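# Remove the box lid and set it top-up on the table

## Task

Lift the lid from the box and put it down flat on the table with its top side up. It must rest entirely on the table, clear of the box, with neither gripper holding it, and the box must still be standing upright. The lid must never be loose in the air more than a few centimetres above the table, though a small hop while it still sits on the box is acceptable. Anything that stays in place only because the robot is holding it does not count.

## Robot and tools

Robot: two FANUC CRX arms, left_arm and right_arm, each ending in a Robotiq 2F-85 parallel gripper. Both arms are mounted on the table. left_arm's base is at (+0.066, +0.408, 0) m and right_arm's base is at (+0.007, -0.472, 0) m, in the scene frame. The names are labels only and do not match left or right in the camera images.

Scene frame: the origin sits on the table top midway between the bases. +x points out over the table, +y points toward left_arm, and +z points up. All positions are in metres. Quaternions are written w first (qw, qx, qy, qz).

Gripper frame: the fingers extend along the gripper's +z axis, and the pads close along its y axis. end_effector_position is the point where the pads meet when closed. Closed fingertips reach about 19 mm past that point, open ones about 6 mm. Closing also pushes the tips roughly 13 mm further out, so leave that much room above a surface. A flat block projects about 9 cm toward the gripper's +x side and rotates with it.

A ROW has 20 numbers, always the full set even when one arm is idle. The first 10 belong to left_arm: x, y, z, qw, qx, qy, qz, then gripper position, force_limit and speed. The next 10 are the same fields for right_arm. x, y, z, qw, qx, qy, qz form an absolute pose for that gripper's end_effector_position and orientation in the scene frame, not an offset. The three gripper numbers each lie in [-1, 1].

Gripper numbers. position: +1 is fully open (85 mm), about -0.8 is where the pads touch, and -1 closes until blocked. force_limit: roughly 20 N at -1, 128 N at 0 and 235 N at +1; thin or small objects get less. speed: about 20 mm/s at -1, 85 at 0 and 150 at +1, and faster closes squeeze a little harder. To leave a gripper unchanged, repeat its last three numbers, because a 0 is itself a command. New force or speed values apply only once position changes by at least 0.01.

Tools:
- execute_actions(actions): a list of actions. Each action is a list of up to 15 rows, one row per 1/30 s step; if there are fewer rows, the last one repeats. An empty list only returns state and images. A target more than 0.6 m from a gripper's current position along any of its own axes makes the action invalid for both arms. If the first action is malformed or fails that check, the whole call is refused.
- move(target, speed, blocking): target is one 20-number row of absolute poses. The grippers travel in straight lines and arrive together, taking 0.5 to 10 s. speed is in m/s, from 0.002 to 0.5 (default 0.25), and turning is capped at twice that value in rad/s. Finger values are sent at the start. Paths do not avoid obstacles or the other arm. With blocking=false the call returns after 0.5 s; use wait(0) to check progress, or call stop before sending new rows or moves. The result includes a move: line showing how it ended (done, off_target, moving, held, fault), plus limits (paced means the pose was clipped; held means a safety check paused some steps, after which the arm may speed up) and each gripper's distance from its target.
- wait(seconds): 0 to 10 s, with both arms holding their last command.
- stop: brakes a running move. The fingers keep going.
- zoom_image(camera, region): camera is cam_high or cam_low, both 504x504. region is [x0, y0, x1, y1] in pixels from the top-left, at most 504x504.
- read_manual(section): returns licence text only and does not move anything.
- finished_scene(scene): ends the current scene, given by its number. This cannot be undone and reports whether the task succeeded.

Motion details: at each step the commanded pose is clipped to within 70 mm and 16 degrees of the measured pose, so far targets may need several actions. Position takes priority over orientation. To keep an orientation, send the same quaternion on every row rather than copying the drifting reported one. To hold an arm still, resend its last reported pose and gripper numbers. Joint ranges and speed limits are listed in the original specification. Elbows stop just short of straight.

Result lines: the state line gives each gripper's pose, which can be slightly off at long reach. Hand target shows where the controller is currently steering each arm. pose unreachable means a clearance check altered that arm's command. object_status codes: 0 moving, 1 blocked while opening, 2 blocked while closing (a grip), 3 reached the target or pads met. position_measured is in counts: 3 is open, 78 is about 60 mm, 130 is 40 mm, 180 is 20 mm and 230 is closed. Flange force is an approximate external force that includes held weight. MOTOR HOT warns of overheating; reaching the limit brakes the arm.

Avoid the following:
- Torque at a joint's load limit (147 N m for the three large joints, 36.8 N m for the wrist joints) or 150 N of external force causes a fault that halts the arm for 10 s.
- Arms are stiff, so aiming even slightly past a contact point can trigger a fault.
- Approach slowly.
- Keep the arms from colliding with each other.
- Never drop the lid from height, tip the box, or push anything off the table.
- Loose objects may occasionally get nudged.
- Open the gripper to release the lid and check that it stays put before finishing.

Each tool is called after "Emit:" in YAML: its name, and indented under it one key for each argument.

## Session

Emit:
execute_actions:
  actions: []

Scene clock: 0.00 s.
left_arm: end_effector_position=(+0.5602, +0.3298, +0.2948) position_measured=3 object_status=3 end_effector_quat_wxyz=(+0.001, +0.080, +0.997, +0.000) | right_arm: end_effector_position=(+0.4367, -0.4907, +0.1591) position_measured=3 object_status=3 end_effector_quat_wxyz=(+0.596, +0.724, -0.202, +0.283)
Joint positions: left_arm=[ 0.262  0.131  0.193 -0.    -1.631 -0.265] | right_arm=[ 0.777  0.495 -0.633  0.906 -1.717  1.203]
Joint velocities: left_arm=[ 0. -0. -0. -0.  0. -0.] | right_arm=[ 0.    -0.     0.001 -0.    -0.     0.001]
Flange force (N, the push that the arm receives, along the gripper's own x y z axes): no reading
Hand target (left_arm): +0.560, +0.330, +0.295; +0.001, +0.080, +0.997, +0.000
Hand target (right_arm): +0.437, -0.491, +0.159; +0.596, +0.724, -0.202, +0.283

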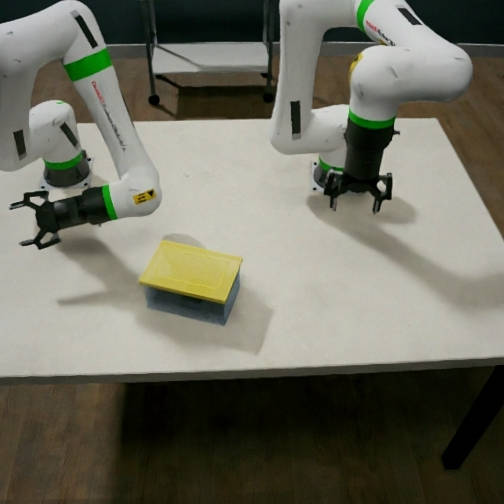

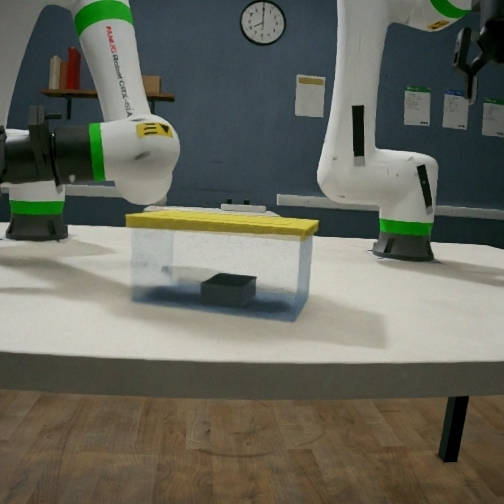

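Emit:
zoom_image:
  camera: "cam_high"
  region: [100, 190, 300, 340]

Emit:
zoom_image:
  camera: "cam_low"
  region: [100, 170, 360, 340]

Region (100, 190, 300, 340) of cam_high's 504x504 image, scaled by 2.520, with more detail than that image has; it fills the top 378 rows of this view, and the rest is white.

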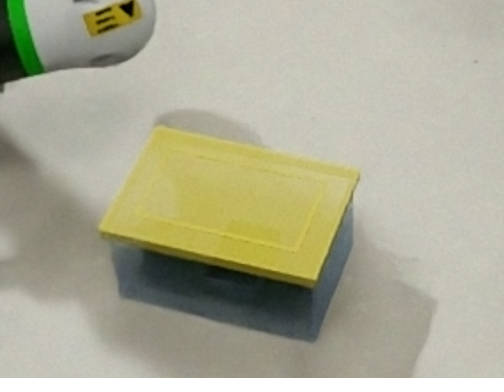

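Region (100, 170, 360, 340) of cam_low's 504x504 image, scaled by 1.938, with more detail than that image has; it fills the top 330 rows of this view, and the rest is white.

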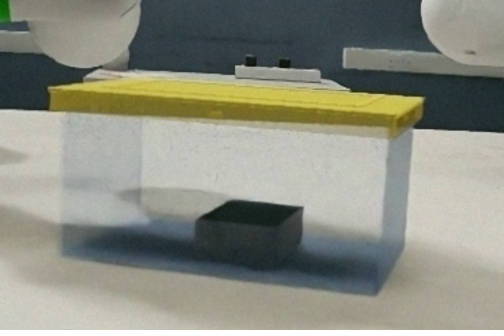

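Emit:
move:
  target: [0.609,0.15,0.2,0,0.814,0.581,0,0.5,0,0, 0.42,-0.33,0.22,0,0.581,-0.814,0,0.5,0,0]
  speed: 0.3

Emit:
move:
  target: [0.611,0.107,0.125,0,0.814,0.581,0,0.5,0,0, 0.509,-0.187,0.125,0,0.581,-0.814,0,0.5,0,0]

Emit:
zoom_image:
  camera: "cam_high"
  region: [100, 190, 300, 340]

Emit:
zoom_image:
  camera: "cam_low"
  region: [80, 140, 380, 340]

Scene clock: 9.63 s.
left_arm: end_effector_position=(+0.6089, +0.1497, +0.2001) position_measured=66 object_status=3 end_effector_quat_wxyz=(+0.000, +0.814, +0.581, -0.000) | right_arm: end_effector_position=(+0.4208, -0.3293, +0.2205) position_measured=66 object_status=3 end_effector_quat_wxyz=(-0.001, -0.580, +0.814, +0.000)
Joint positions: left_arm=[-0.069  0.398  0.305  0.001 -1.478 -1.676] | right_arm=[ 0.572 -0.022 -0.141 -0.001 -1.453  0.605]
Joint velocities: left_arm=[-0.     0.    -0.    -0.001  0.    -0.001] | right_arm=[ 0.002  0.    -0.    -0.     0.    -0.   ]
Flange force (N, the push that the arm receives, along the gripper's own x y z axes): left_arm=[0.7 6.5 -2.8] | right_arm=[1.3 0.6 -1.3]
Hand target (left_arm): +0.609, +0.150, +0.200; +0.000, +0.814, +0.581, -0.000
Hand target (right_arm): +0.421, -0.329, +0.221; -0.001, -0.580, +0.814, +0.000
Off the commanded pose (left_arm): 0.000 m, 0 deg.
Off the commanded pose (right_arm): 0.001 m, 0 deg.
move: done

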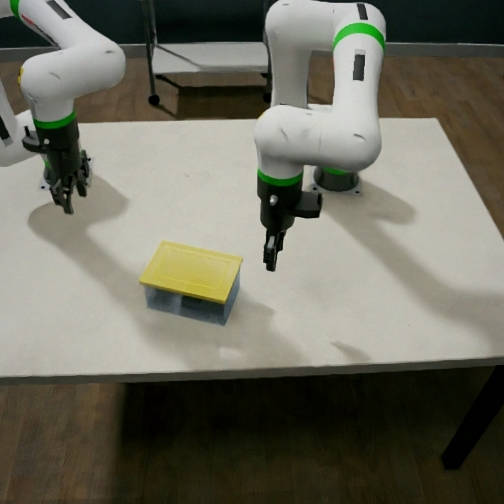

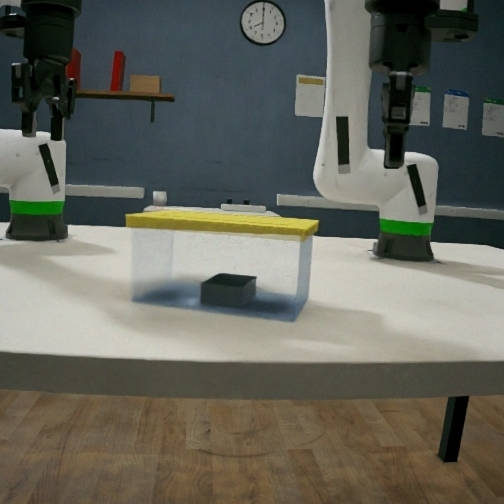

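Scene clock: 10.83 s.
left_arm: end_effector_position=(+0.6111, +0.1069, +0.1250) position_measured=66 object_status=3 end_effector_quat_wxyz=(+0.000, +0.814, +0.581, -0.000) | right_arm: end_effector_position=(+0.5094, -0.1872, +0.1250) position_measured=66 object_status=3 end_effector_quat_wxyz=(+0.000, -0.581, +0.814, +0.000)
Joint positions: left_arm=[-0.138  0.484  0.25   0.    -1.337 -1.607] | right_arm=[ 0.681  0.372  0.092 -0.    -1.291  0.496]
Joint velocities: left_arm=[-0.     0.     0.001 -0.     0.    -0.003] | right_arm=[ 0.     0.003  0.001  0.    -0.004  0.   ]
Flange force (N, the push that the arm receives, along the gripper's own x y z axes): left_arm=[1.5 5.8 -1.8] | right_arm=[-6.7 -6.9 -2.4]
Hand target (left_arm): +0.611, +0.107, +0.125; +0.000, +0.814, +0.581, -0.000
Hand target (right_arm): +0.509, -0.187, +0.125; -0.000, -0.581, +0.814, +0.000
Off the commanded pose (left_arm): 0.000 m, 0 deg.
Off the commanded pose (right_arm): 0.000 m, 0 deg.
move: done

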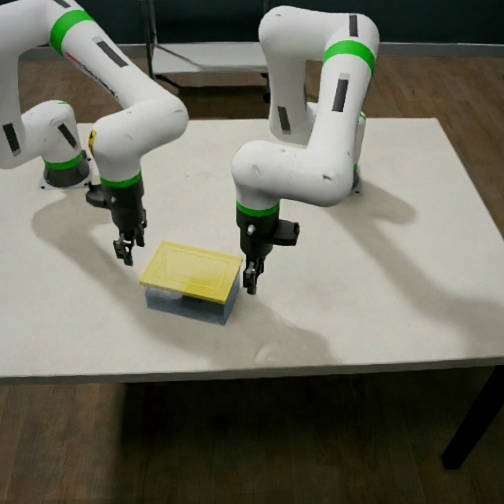

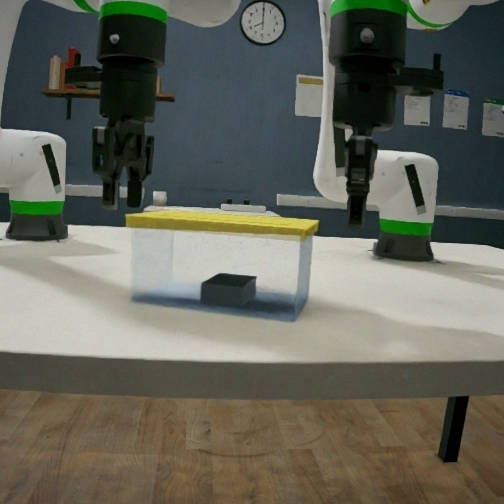

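Region (100, 190, 300, 340) of cam_high's 504x504 image, scaled by 2.520, with more detail than that image has; it fills the top 378 rows of this view, and the rest is white.

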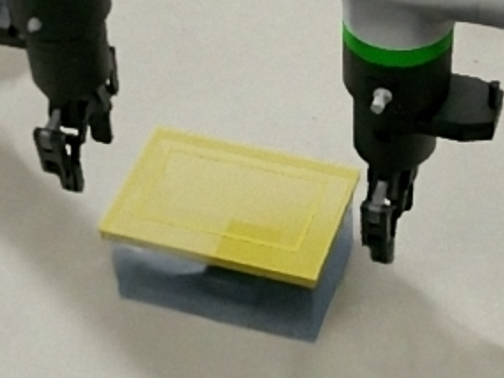

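Region (80, 140, 380, 340) of cam_low's 504x504 image, scaled by 1.680, with more detail than that image has.

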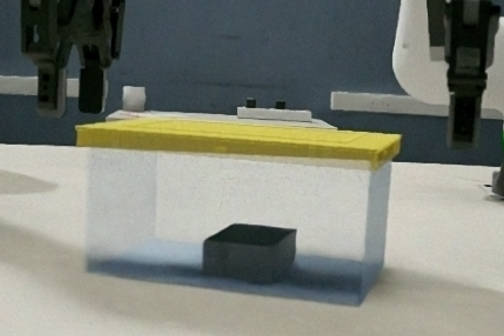

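Emit:
move:
  target: [0.603,0.086,0.108,0,0.814,0.581,0,0.5,0,0, 0.519,-0.166,0.108,0,0.581,-0.814,0,0.5,0,0]
  speed: 0.05

Emit:
zoom_image:
  camera: "cam_high"
  region: [100, 190, 300, 340]

Emit:
zoom_image:
  camera: "cam_low"
  region: [100, 160, 360, 280]

Scene clock: 14.93 s.
left_arm: end_effector_position=(+0.6030, +0.0860, +0.1080) position_measured=66 object_status=3 end_effector_quat_wxyz=(+0.000, +0.814, +0.581, -0.000) | right_arm: end_effector_position=(+0.5190, -0.1660, +0.1080) position_measured=66 object_status=3 end_effector_quat_wxyz=(-0.000, -0.581, +0.814, +0.000)
Joint positions: left_arm=[-0.175  0.504  0.238  0.    -1.305 -1.57 ] | right_arm=[ 0.697  0.43   0.131 -0.    -1.272  0.481]
Joint velocities: left_arm=[-0.     0.     0.    -0.    -0.     0.001] | right_arm=[ 0.     0.001 -0.001 -0.     0.    -0.001]
Flange force (N, the push that the arm receives, along the gripper's own x y z axes): left_arm=[0.9 5.6 -1.8] | right_arm=[2.4 -0.4 -2.4]
Hand target (left_arm): +0.603, +0.086, +0.108; +0.000, +0.814, +0.581, -0.000
Hand target (right_arm): +0.519, -0.166, +0.108; -0.000, -0.581, +0.814, +0.000
Off the commanded pose (left_arm): 0.000 m, 0 deg.
Off the commanded pose (right_arm): 0.000 m, 0 deg.
move: done

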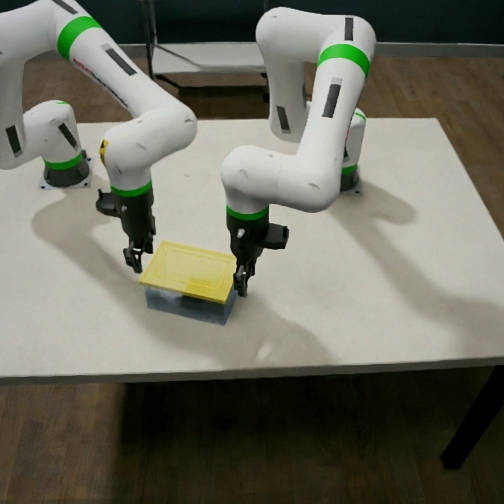

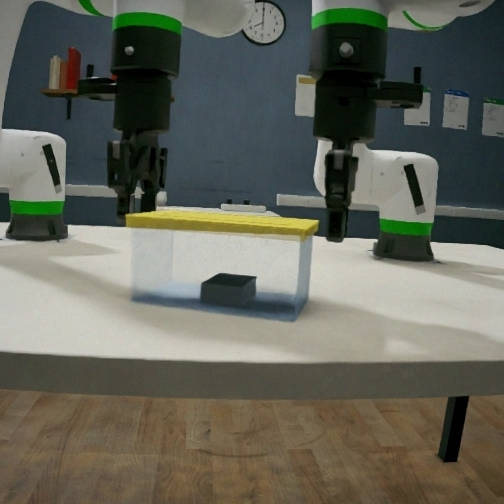

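Region (100, 190, 300, 340) of cam_high's 504x504 image, scaled by 2.520, with more detail than that image has; it fills the top 378 rows of this view, and the rest is white.

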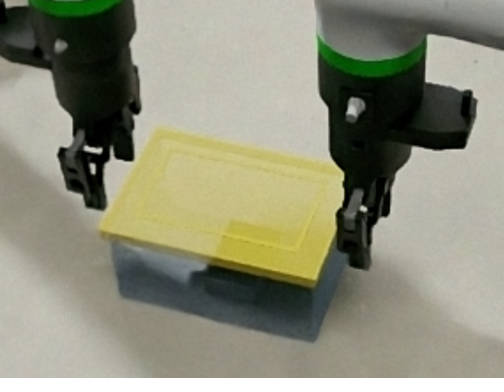

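Region (100, 160, 360, 280) of cam_low's 504x504 image, scaled by 1.938, with more detail than that image has; it fills the top 233 rows of this view, and the rest is white.

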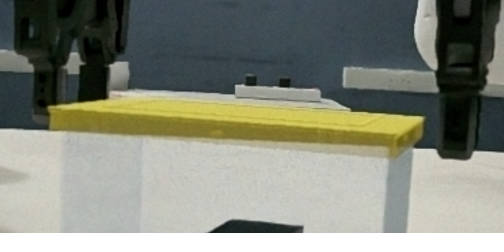

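Emit:
move:
  target: [0.5997,0.0765,0.108,0,0.814,0.581,0,0.5,0,0, 0.525,-0.1617,0.107,0,0.581,-0.814,0,0.5,0,0]
  speed: 0.02

Emit:
zoom_image:
  camera: "cam_high"
  region: [120, 220, 270, 330]

Emit:
zoom_image:
  camera: "cam_low"
  region: [100, 160, 360, 280]

Scene clock: 18.43 s.
left_arm: end_effector_position=(+0.5997, +0.0765, +0.1080) position_measured=66 object_status=3 end_effector_quat_wxyz=(+0.000, +0.814, +0.581, -0.000) | right_arm: end_effector_position=(+0.5250, -0.1617, +0.1070) position_measured=66 object_status=3 end_effector_quat_wxyz=(+0.000, -0.581, +0.814, -0.000)
Joint positions: left_arm=[-0.191  0.509  0.246  0.    -1.308 -1.554] | right_arm=[ 0.695  0.448  0.155  0.    -1.277  0.483]
Joint velocities: left_arm=[ 0.    -0.001 -0.    -0.    -0.    -0.001] | right_arm=[ 0.001 -0.001 -0.001  0.     0.    -0.   ]
Flange force (N, the push that the arm receives, along the gripper's own x y z axes): left_arm=[0.7 7.7 -1.8] | right_arm=[-5.1 -5.9 -3.9]
Hand target (left_arm): +0.600, +0.076, +0.108; +0.000, +0.814, +0.581, -0.000
Hand target (right_arm): +0.525, -0.162, +0.107; +0.000, -0.581, +0.814, +0.000
Off the commanded pose (left_arm): 0.000 m, 0 deg.
Off the commanded pose (right_arm): 0.000 m, 0 deg.
move: done

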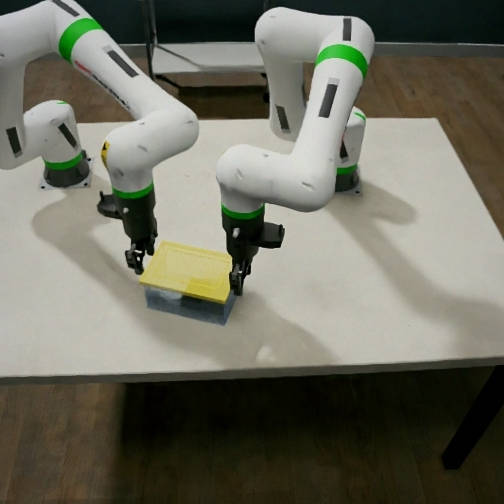

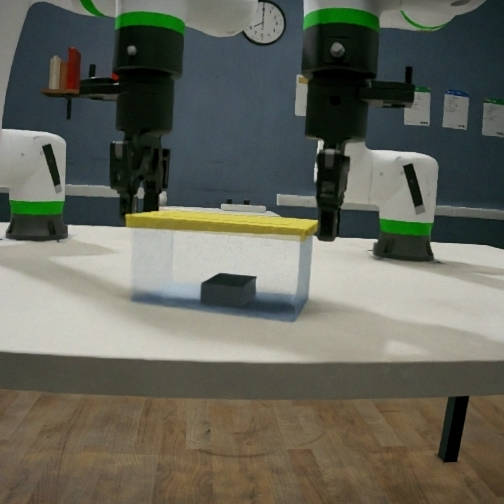

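Region (120, 220, 270, 330) of cam_high's 504x504 image, scaled by 3.360, with more detail than that image has; it fills the top 370 rows of this view, and the rest is white.

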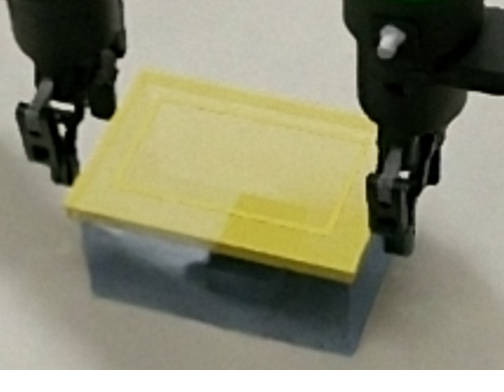

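Region (100, 160, 360, 280) of cam_low's 504x504 image, scaled by 1.938, with more detail than that image has; it fills the top 233 rows of this view, and the rest is white.

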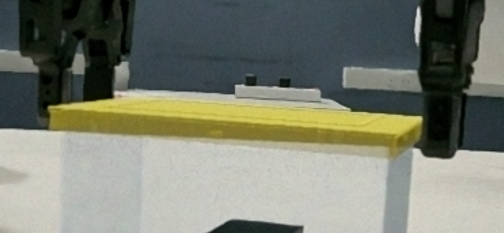

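Emit:
move:
  target: [0.5987,0.0737,0.108,0,0.814,0.581,0,0.5,0,0, 0.526,-0.1589,0.107,0,0.581,-0.814,0,0.5,0,0]
  speed: 0.01

Emit:
move:
  target: [0.598,0.0718,0.108,0,0.814,0.581,0,0.5,0,0, 0.5267,-0.157,0.107,0,0.581,-0.814,0,0.5,0,0]
  speed: 0.008

Scene clock: 21.60 s.
left_arm: end_effector_position=(+0.5987, +0.0737, +0.1080) position_measured=66 object_status=3 end_effector_quat_wxyz=(+0.000, +0.814, +0.581, -0.000) | right_arm: end_effector_position=(+0.5260, -0.1589, +0.1070) position_measured=66 object_status=3 end_effector_quat_wxyz=(-0.000, -0.581, +0.814, -0.000)
Joint positions: left_arm=[-0.196  0.51   0.248  0.    -1.308 -1.549] | right_arm=[ 0.697  0.454  0.163  0.    -1.28   0.48 ]
Joint velocities: left_arm=[-0.     0.     0.    -0.    -0.    -0.001] | right_arm=[ 0.    -0.     0.001  0.     0.    -0.001]
Flange force (N, the push that the arm receives, along the gripper's own x y z axes): left_arm=[0.4 6.7 -1.4] | right_arm=[0.9 -3.6 -2.8]
Hand target (left_arm): +0.599, +0.074, +0.108; +0.000, +0.814, +0.581, -0.000
Hand target (right_arm): +0.526, -0.159, +0.107; -0.000, -0.581, +0.814, +0.000
Off the commanded pose (left_arm): 0.000 m, 0 deg.
Off the commanded pose (right_arm): 0.000 m, 0 deg.
move: done

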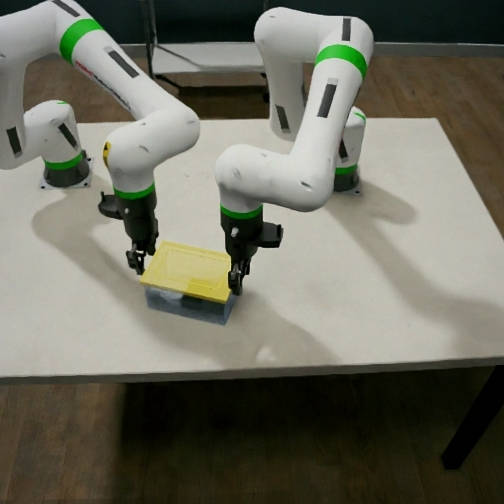

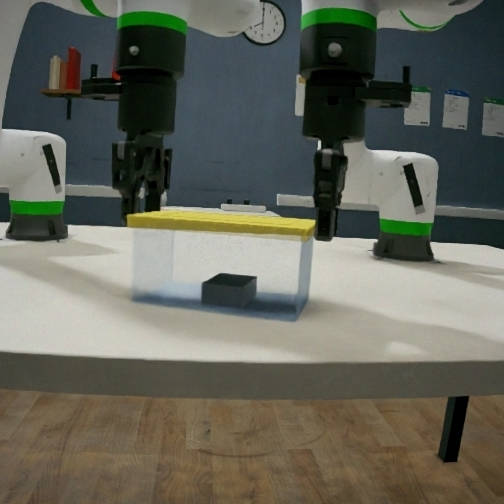

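Scene clock: 22.30 s.
left_arm: end_effector_position=(+0.5980, +0.0718, +0.1080) position_measured=66 object_status=3 end_effector_quat_wxyz=(+0.000, +0.814, +0.581, -0.000) | right_arm: end_effector_position=(+0.5267, -0.1570, +0.1070) position_measured=66 object_status=3 end_effector_quat_wxyz=(-0.000, -0.581, +0.814, -0.000)
Joint positions: left_arm=[-0.199  0.511  0.249  0.    -1.309 -1.546] | right_arm=[ 0.699  0.458  0.168  0.    -1.282  0.479]
Joint velocities: left_arm=[-0.    -0.    -0.001 -0.001 -0.     0.002] | right_arm=[ 0.001 -0.001  0.001  0.    -0.001 -0.001]
Flange force (N, the push that the arm receives, along the gripper's own x y z axes): left_arm=[0.8 7.1 -1.4] | right_arm=[2.2 -4.8 -1.3]
Hand target (left_arm): +0.598, +0.072, +0.108; +0.000, +0.814, +0.581, -0.000
Hand target (right_arm): +0.527, -0.157, +0.107; -0.000, -0.581, +0.814, +0.000
Off the commanded pose (left_arm): 0.000 m, 0 deg.
Off the commanded pose (right_arm): 0.000 m, 0 deg.
move: done

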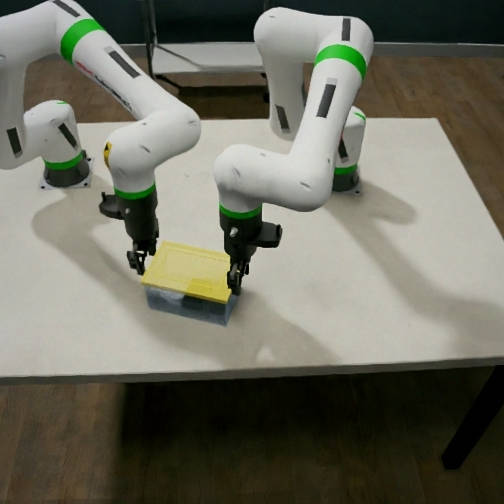

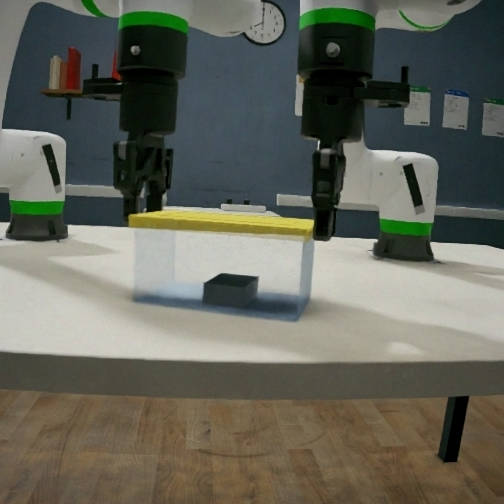

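Right is pushing the box; advance only left.

Emit:
move:
  target: [0.597,0.069,0.108,0,0.814,0.581,0,0.5,0,0, 0.5267,-0.157,0.107,0,0.581,-0.814,0,0.5,0,0]
  speed: 0.008

Scene clock: 24.37 s.
left_arm: end_effector_position=(+0.5970, +0.0691, +0.1080) position_measured=66 object_status=3 end_effector_quat_wxyz=(-0.000, +0.814, +0.581, +0.000) | right_arm: end_effector_position=(+0.5267, -0.1571, +0.1070) position_measured=66 object_status=3 end_effector_quat_wxyz=(-0.000, -0.581, +0.814, -0.000)
Joint positions: left_arm=[-0.204  0.513  0.252 -0.    -1.31  -1.541] | right_arm=[ 0.699  0.458  0.168 -0.    -1.282  0.479]
Joint velocities: left_arm=[-0.     0.001  0.     0.002 -0.    -0.001] | right_arm=[-0.    -0.     0.     0.001  0.    -0.   ]
Flange force (N, the push that the arm receives, along the gripper's own x y z axes): left_arm=[42.6 5.4 -7.3] | right_arm=[33.6 1.7 -5.6]
Hand target (left_arm): +0.597, +0.069, +0.108; +0.000, +0.814, +0.581, -0.000
Hand target (right_arm): +0.527, -0.157, +0.107; -0.000, -0.581, +0.814, +0.000
Off the commanded pose (left_arm): 0.000 m, 0 deg.
Off the commanded pose (right_arm): 0.000 m, 0 deg.
move: done

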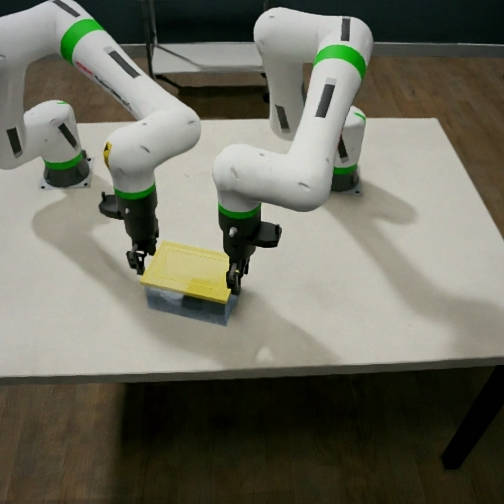

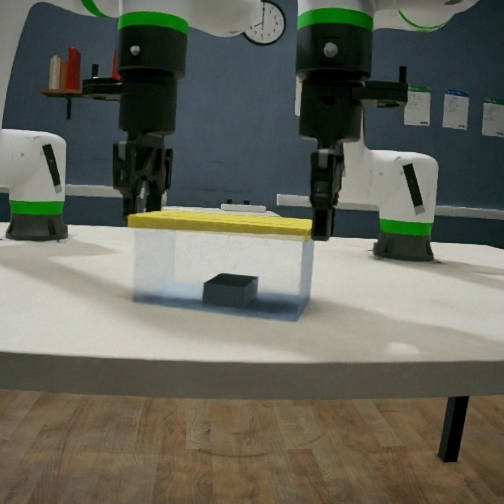

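Emit:
move:
  target: [0.5968,0.0684,0.120,0,0.814,0.581,0,0.5,0,0, 0.5267,-0.157,0.119,0,0.581,-0.814,0,0.5,0,0]
  speed: 0.015

Emit:
zoom_image:
  camera: "cam_low"
  region: [100, 160, 360, 340]

Scene clock: 26.90 s.
left_arm: end_effector_position=(+0.5968, +0.0684, +0.1200) position_measured=66 object_status=3 end_effector_quat_wxyz=(+0.000, +0.814, +0.581, +0.000) | right_arm: end_effector_position=(+0.5267, -0.1570, +0.1190) position_measured=66 object_status=3 end_effector_quat_wxyz=(+0.000, -0.581, +0.814, -0.000)
Joint positions: left_arm=[-0.205  0.506  0.27   0.    -1.335 -1.54 ] | right_arm=[ 0.699  0.449  0.186  0.    -1.307  0.479]
Joint velocities: left_arm=[-0.     0.    -0.001 -0.    -0.    -0.   ] | right_arm=[-0.     0.     0.001 -0.001  0.001  0.001]
Flange force (N, the push that the arm receives, along the gripper's own x y z axes): left_arm=[49.5 7.7 -2.0] | right_arm=[45.7 -2.1 -0.3]
Hand target (left_arm): +0.597, +0.068, +0.120; +0.000, +0.814, +0.581, -0.000
Hand target (right_arm): +0.527, -0.157, +0.119; -0.000, -0.581, +0.814, +0.000
Off the commanded pose (left_arm): 0.000 m, 0 deg.
Off the commanded pose (right_arm): 0.000 m, 0 deg.
move: done

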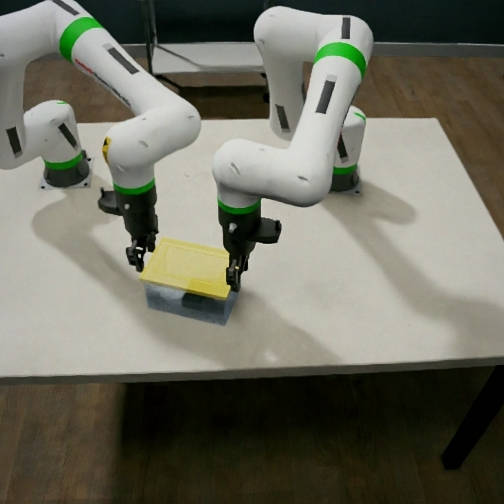

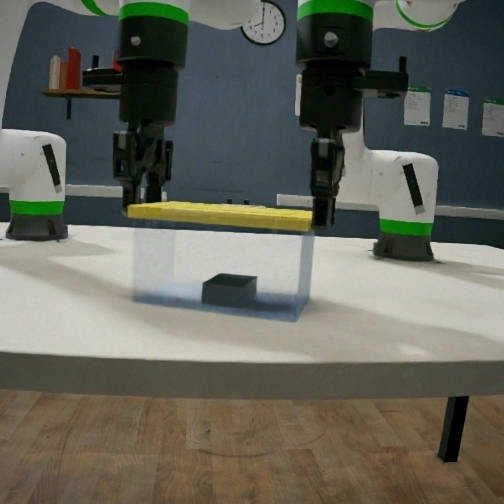

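Region (100, 160, 360, 340) of cam_low's 504x504 image, scaled by 1.938, with more detail than that image has; it fills the top 349 rows of this view, and the rest is white.

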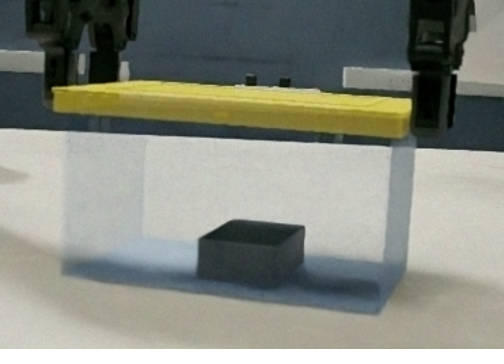

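Emit:
move:
  target: [0.5968,0.0684,0.140,0,0.814,0.581,0,0.5,0,0, 0.5267,-0.157,0.139,0,0.581,-0.814,0,0.5,0,0]
  speed: 0.025

Emit:
move:
  target: [0.5018,0.0984,0.140,0,0.814,0.581,0,0.5,0,0, 0.4317,-0.127,0.139,0,0.581,-0.814,0,0.5,0,0]
  speed: 0.045

Scene clock: 30.97 s.
left_arm: end_effector_position=(+0.5968, +0.0684, +0.1400) position_measured=66 object_status=3 end_effector_quat_wxyz=(+0.000, +0.814, +0.581, +0.000) | right_arm: end_effector_position=(+0.5267, -0.1570, +0.1390) position_measured=66 object_status=3 end_effector_quat_wxyz=(+0.000, -0.581, +0.814, +0.000)
Joint positions: left_arm=[-0.205  0.495  0.302  0.    -1.378 -1.54 ] | right_arm=[ 0.699  0.437  0.217 -0.    -1.35   0.479]
Joint velocities: left_arm=[ 0.    -0.    -0.001  0.    -0.    -0.001] | right_arm=[ 0.001  0.001 -0.     0.    -0.     0.   ]
Flange force (N, the push that the arm receives, along the gripper's own x y z axes): left_arm=[50.7 5.7 -1.9] | right_arm=[47.7 -5.4 -2.7]
Hand target (left_arm): +0.597, +0.068, +0.140; +0.000, +0.814, +0.581, -0.000
Hand target (right_arm): +0.527, -0.157, +0.139; -0.000, -0.581, +0.814, +0.000
Off the commanded pose (left_arm): 0.000 m, 0 deg.
Off the commanded pose (right_arm): 0.000 m, 0 deg.
move: done

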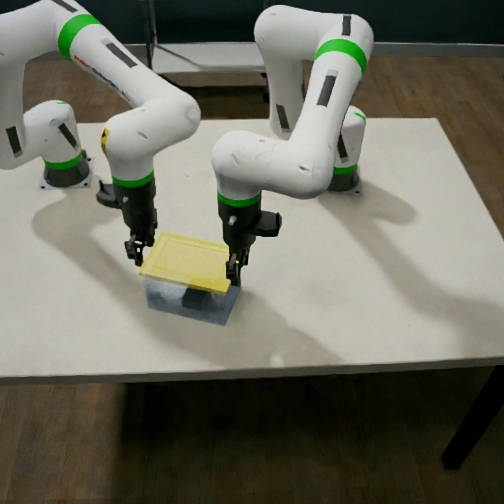

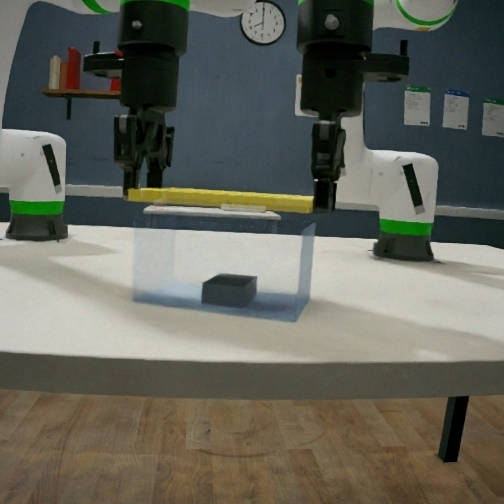

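Scene clock: 33.43 s.
left_arm: end_effector_position=(+0.5019, +0.0985, +0.1399) position_measured=66 object_status=3 end_effector_quat_wxyz=(+0.000, +0.814, +0.581, -0.000) | right_arm: end_effector_position=(+0.4317, -0.1267, +0.1390) position_measured=66 object_status=3 end_effector_quat_wxyz=(-0.000, -0.581, +0.814, +0.000)
Joint positions: left_arm=[-0.216  0.26  -0.018  0.    -1.293 -1.529] | right_arm=[ 0.861  0.29   0.018 -0.    -1.299  0.317]
Joint velocities: left_arm=[ 0.    -0.    -0.001  0.    -0.     0.   ] | right_arm=[-0.001 -0.001  0.001 -0.    -0.001 -0.   ]
Flange force (N, the push that the arm receives, along the gripper's own x y z axes): left_arm=[52.2 7.1 -2.1] | right_arm=[51.3 -2.4 2.0]
Hand target (left_arm): +0.502, +0.098, +0.140; +0.000, +0.814, +0.581, -0.000
Hand target (right_arm): +0.432, -0.127, +0.139; -0.000, -0.581, +0.814, +0.000
Off the commanded pose (left_arm): 0.000 m, 0 deg.
Off the commanded pose (right_arm): 0.000 m, 0 deg.
move: done

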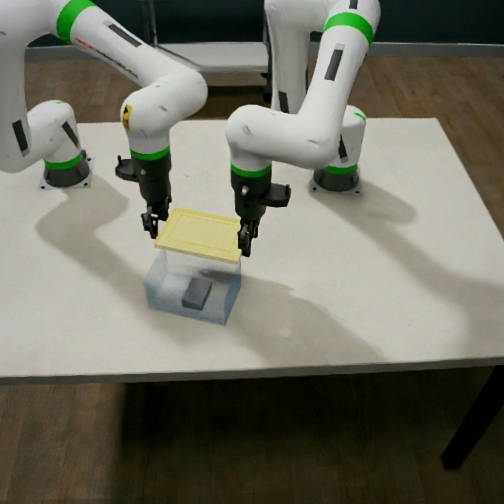

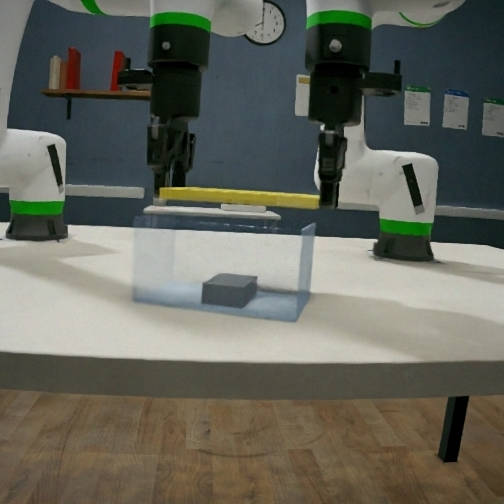

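Emit:
move:
  target: [0.4068,0.1284,0.140,0,0.814,0.581,0,0.5,0,0, 0.3367,-0.097,0.139,0,0.581,-0.814,0,0.5,0,0]
  speed: 0.045

Emit:
move:
  target: [0.4068,0.1284,0.024,0,0.814,0.581,0,0.5,0,0, 0.3367,-0.097,0.023,0,0.581,-0.814,0,0.5,0,0]
  speed: 0.045

Emit:
move:
  target: [0.4068,0.1284,0.017,0,0.814,0.581,0,0.5,0,0, 0.3367,-0.097,0.016,0,0.581,-0.814,0,0.5,0,0]
  speed: 0.01

Scene clock: 38.70 s.
left_arm: end_effector_position=(+0.4069, +0.1285, +0.1399) position_measured=66 object_status=3 end_effector_quat_wxyz=(+0.000, +0.814, +0.581, -0.000) | right_arm: end_effector_position=(+0.3366, -0.0967, +0.1390) position_measured=66 object_status=3 end_effector_quat_wxyz=(-0.000, -0.581, +0.814, +0.000)
Joint positions: left_arm=[-0.231  0.03  -0.282  0.    -1.26  -1.514] | right_arm=[ 1.052  0.174 -0.124 -0.    -1.272  0.126]
Joint velocities: left_arm=[-0.    -0.001  0.     0.001  0.    -0.   ] | right_arm=[-0.001 -0.001 -0.002  0.001  0.    -0.   ]
Flange force (N, the push that the arm receives, along the gripper's own x y z axes): left_arm=[51.2 5.9 -1.4] | right_arm=[48.7 -1.4 1.3]
Hand target (left_arm): +0.407, +0.128, +0.140; +0.000, +0.814, +0.581, -0.000
Hand target (right_arm): +0.337, -0.097, +0.139; -0.000, -0.581, +0.814, +0.000
Off the commanded pose (left_arm): 0.000 m, 0 deg.
Off the commanded pose (right_arm): 0.000 m, 0 deg.
move: done

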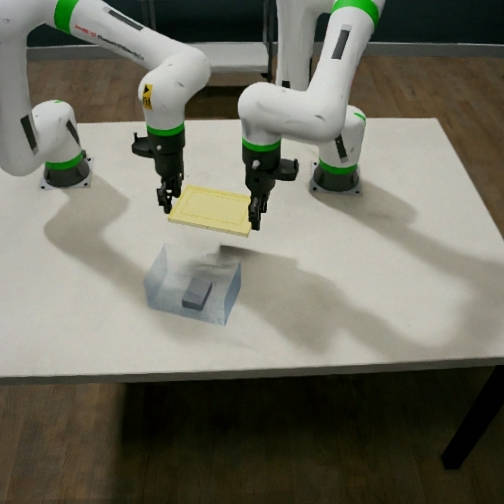

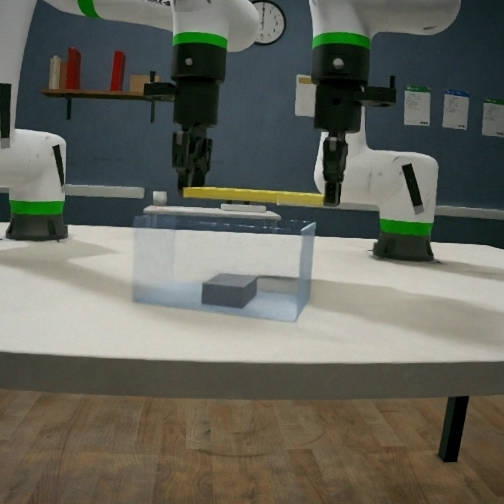

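Scene clock: 41.50 s.
left_arm: end_effector_position=(+0.4071, +0.1283, +0.0239) position_measured=66 object_status=3 end_effector_quat_wxyz=(+0.000, +0.814, +0.581, +0.000) | right_arm: end_effector_position=(+0.3367, -0.0970, +0.0230) position_measured=66 object_status=3 end_effector_quat_wxyz=(+0.000, -0.581, +0.814, -0.000)
Joint positions: left_arm=[-0.232  0.163 -0.436 -0.    -0.972 -1.513] | right_arm=[ 1.052  0.295 -0.273  0.    -1.003  0.126]
Joint velocities: left_arm=[ 0.     0.    -0.    -0.     0.    -0.002] | right_arm=[ 0.001 -0.001  0.001  0.001  0.    -0.   ]
Flange force (N, the push that the arm receives, along the gripper's own x y z axes): left_arm=[44.7 7.7 0.9] | right_arm=[44.6 1.3 0.0]
Hand target (left_arm): +0.407, +0.128, +0.024; -0.000, +0.814, +0.581, +0.000
Hand target (right_arm): +0.337, -0.097, +0.023; +0.000, -0.581, +0.814, -0.000
Off the commanded pose (left_arm): 0.000 m, 0 deg.
Off the commanded pose (right_arm): 0.000 m, 0 deg.
move: done

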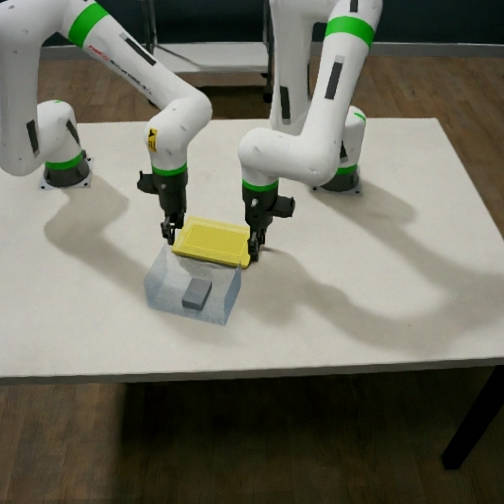

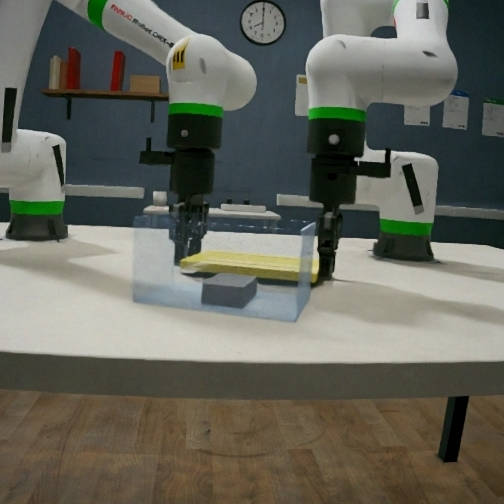

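Scene clock: 42.43 s.
left_arm: end_effector_position=(+0.4068, +0.1284, +0.0170) position_measured=66 object_status=3 end_effector_quat_wxyz=(-0.000, +0.814, +0.581, +0.000) | right_arm: end_effector_position=(+0.3367, -0.0970, +0.0160) position_measured=66 object_status=3 end_effector_quat_wxyz=(+0.000, -0.581, +0.814, -0.000)
Joint positions: left_arm=[-0.232  0.173 -0.443 -0.    -0.954 -1.513] | right_arm=[ 1.052  0.305 -0.279  0.    -0.987  0.126]
Joint velocities: left_arm=[-0.     0.    -0.     0.     0.     0.001] | right_arm=[-0.    -0.001 -0.    -0.001 -0.     0.001]
Flange force (N, the push that the arm receives, along the gripper's own x y z axes): left_arm=[44.9 7.3 1.5] | right_arm=[42.0 -0.3 1.0]
Hand target (left_arm): +0.407, +0.128, +0.017; -0.000, +0.814, +0.581, +0.000
Hand target (right_arm): +0.337, -0.097, +0.016; +0.000, -0.581, +0.814, -0.000
Off the commanded pose (left_arm): 0.000 m, 0 deg.
Off the commanded pose (right_arm): 0.000 m, 0 deg.
move: done

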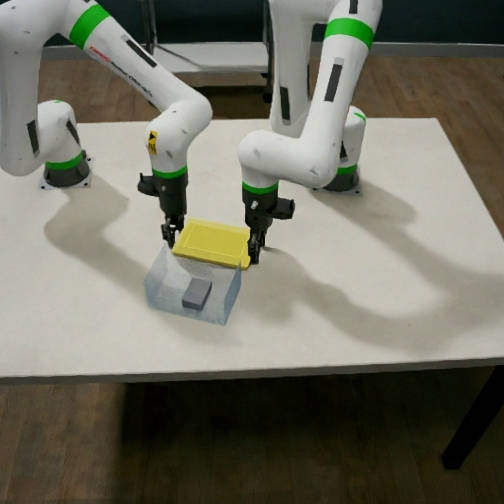

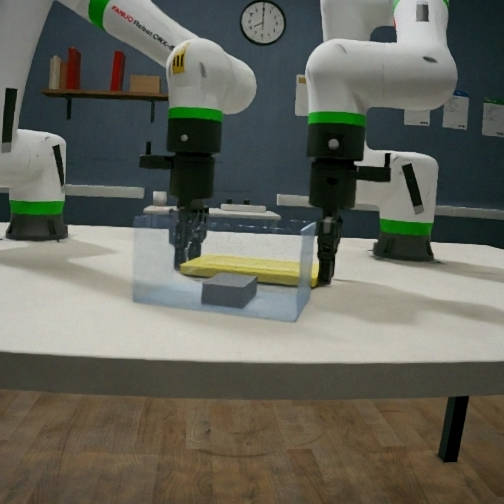

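Emit:
move:
  target: [0.4085,0.1332,0.016,0,0.814,0.581,0,0.5,0,0, 0.335,-0.1018,0.016,0,0.581,-0.814,0,0.5,0,0]
  speed: 0.008

Emit:
move:
  target: [0.42,0.17,0.06,0,0.814,0.581,0,0.5,0,0, 0.32,-0.14,0.06,0,0.581,-0.814,0,0.5,0,0]
  speed: 0.15

Emit:
zoom_image:
  camera: "cam_high"
  region: [100, 190, 300, 340]

Scene clock: 46.03 s.
left_arm: end_effector_position=(+0.4085, +0.1332, +0.0160) position_measured=66 object_status=3 end_effector_quat_wxyz=(-0.000, +0.814, +0.581, +0.000) | right_arm: end_effector_position=(+0.3350, -0.1018, +0.0160) position_measured=66 object_status=3 end_effector_quat_wxyz=(+0.000, -0.581, +0.814, -0.000)
Joint positions: left_arm=[-0.22   0.171 -0.449 -0.    -0.951 -1.525] | right_arm=[ 1.051  0.294 -0.293  0.    -0.984  0.127]
Joint velocities: left_arm=[-0.  0. -0. -0.  0.  0.] | right_arm=[-0.     0.001 -0.001  0.001 -0.     0.   ]
Flange force (N, the push that the arm receives, along the gripper's own x y z axes): left_arm=[2.0 4.1 -0.3] | right_arm=[-2.4 -2.7 0.1]
Hand target (left_arm): +0.409, +0.133, +0.016; -0.000, +0.814, +0.581, +0.000
Hand target (right_arm): +0.335, -0.102, +0.016; +0.000, -0.581, +0.814, -0.000
Off the commanded pose (left_arm): 0.000 m, 0 deg.
Off the commanded pose (right_arm): 0.000 m, 0 deg.
move: done

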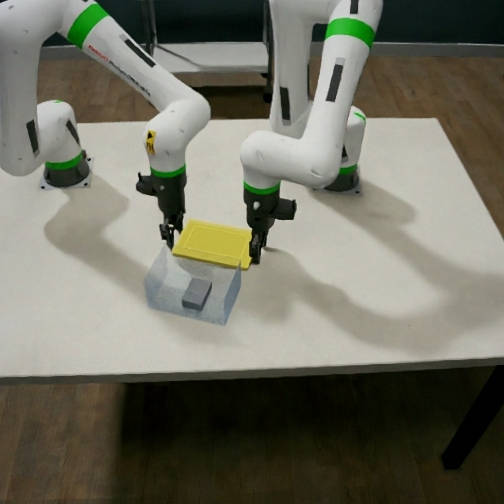

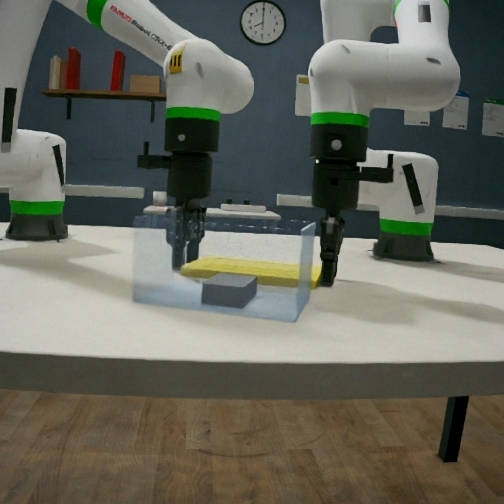

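Scene clock: 46.80 s.
left_arm: end_effector_position=(+0.4200, +0.1701, +0.0600) position_measured=66 object_status=3 end_effector_quat_wxyz=(-0.000, +0.814, +0.581, +0.000) | right_arm: end_effector_position=(+0.3199, -0.1399, +0.0600) position_measured=66 object_status=3 end_effector_quat_wxyz=(-0.000, -0.581, +0.814, +0.000)
Joint positions: left_arm=[-0.126  0.077 -0.435 -0.    -1.059 -1.619] | right_arm=[ 1.043  0.148 -0.356 -0.    -1.068  0.135]
Joint velocities: left_arm=[ 0.    -0.001 -0.001 -0.    -0.    -0.   ] | right_arm=[-0.001 -0.002 -0.     0.     0.001  0.001]
Flange force (N, the push that the arm receives, along the gripper's own x y z axes): left_arm=[2.0 4.3 -1.2] | right_arm=[4.9 -0.5 -1.4]
Hand target (left_arm): +0.420, +0.170, +0.060; -0.000, +0.814, +0.581, +0.000
Hand target (right_arm): +0.320, -0.140, +0.060; -0.000, -0.581, +0.814, +0.000
Off the commanded pose (left_arm): 0.000 m, 0 deg.
Off the commanded pose (right_arm): 0.000 m, 0 deg.
move: done

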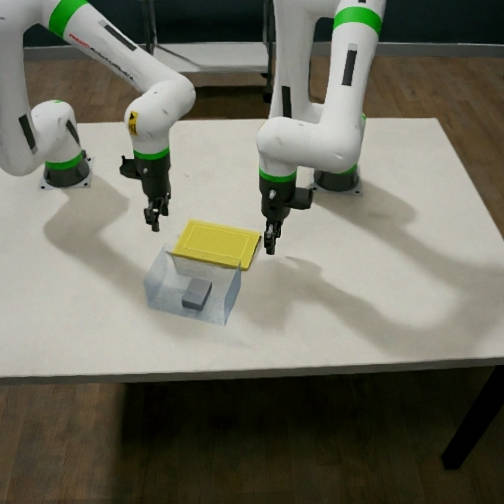

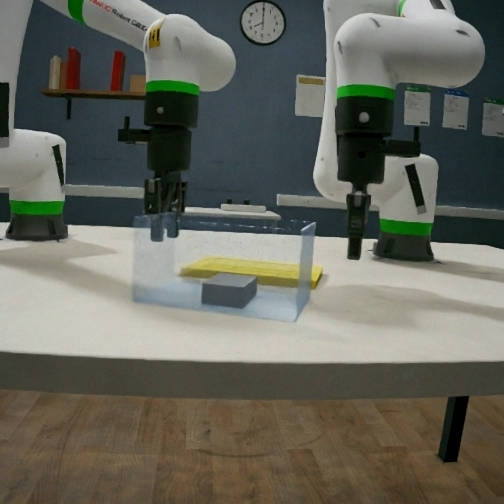

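Region (100, 190, 300, 340) of cam_high's 504x504 image, scaled by 2.520, with more detail than that image has; it fills the top 378 rows of this view, and the rest is white.

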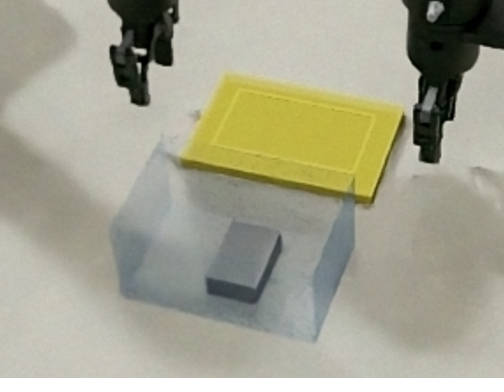

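Emit:
finished_scene:
  scene: 2

The scene is finished: the task was done.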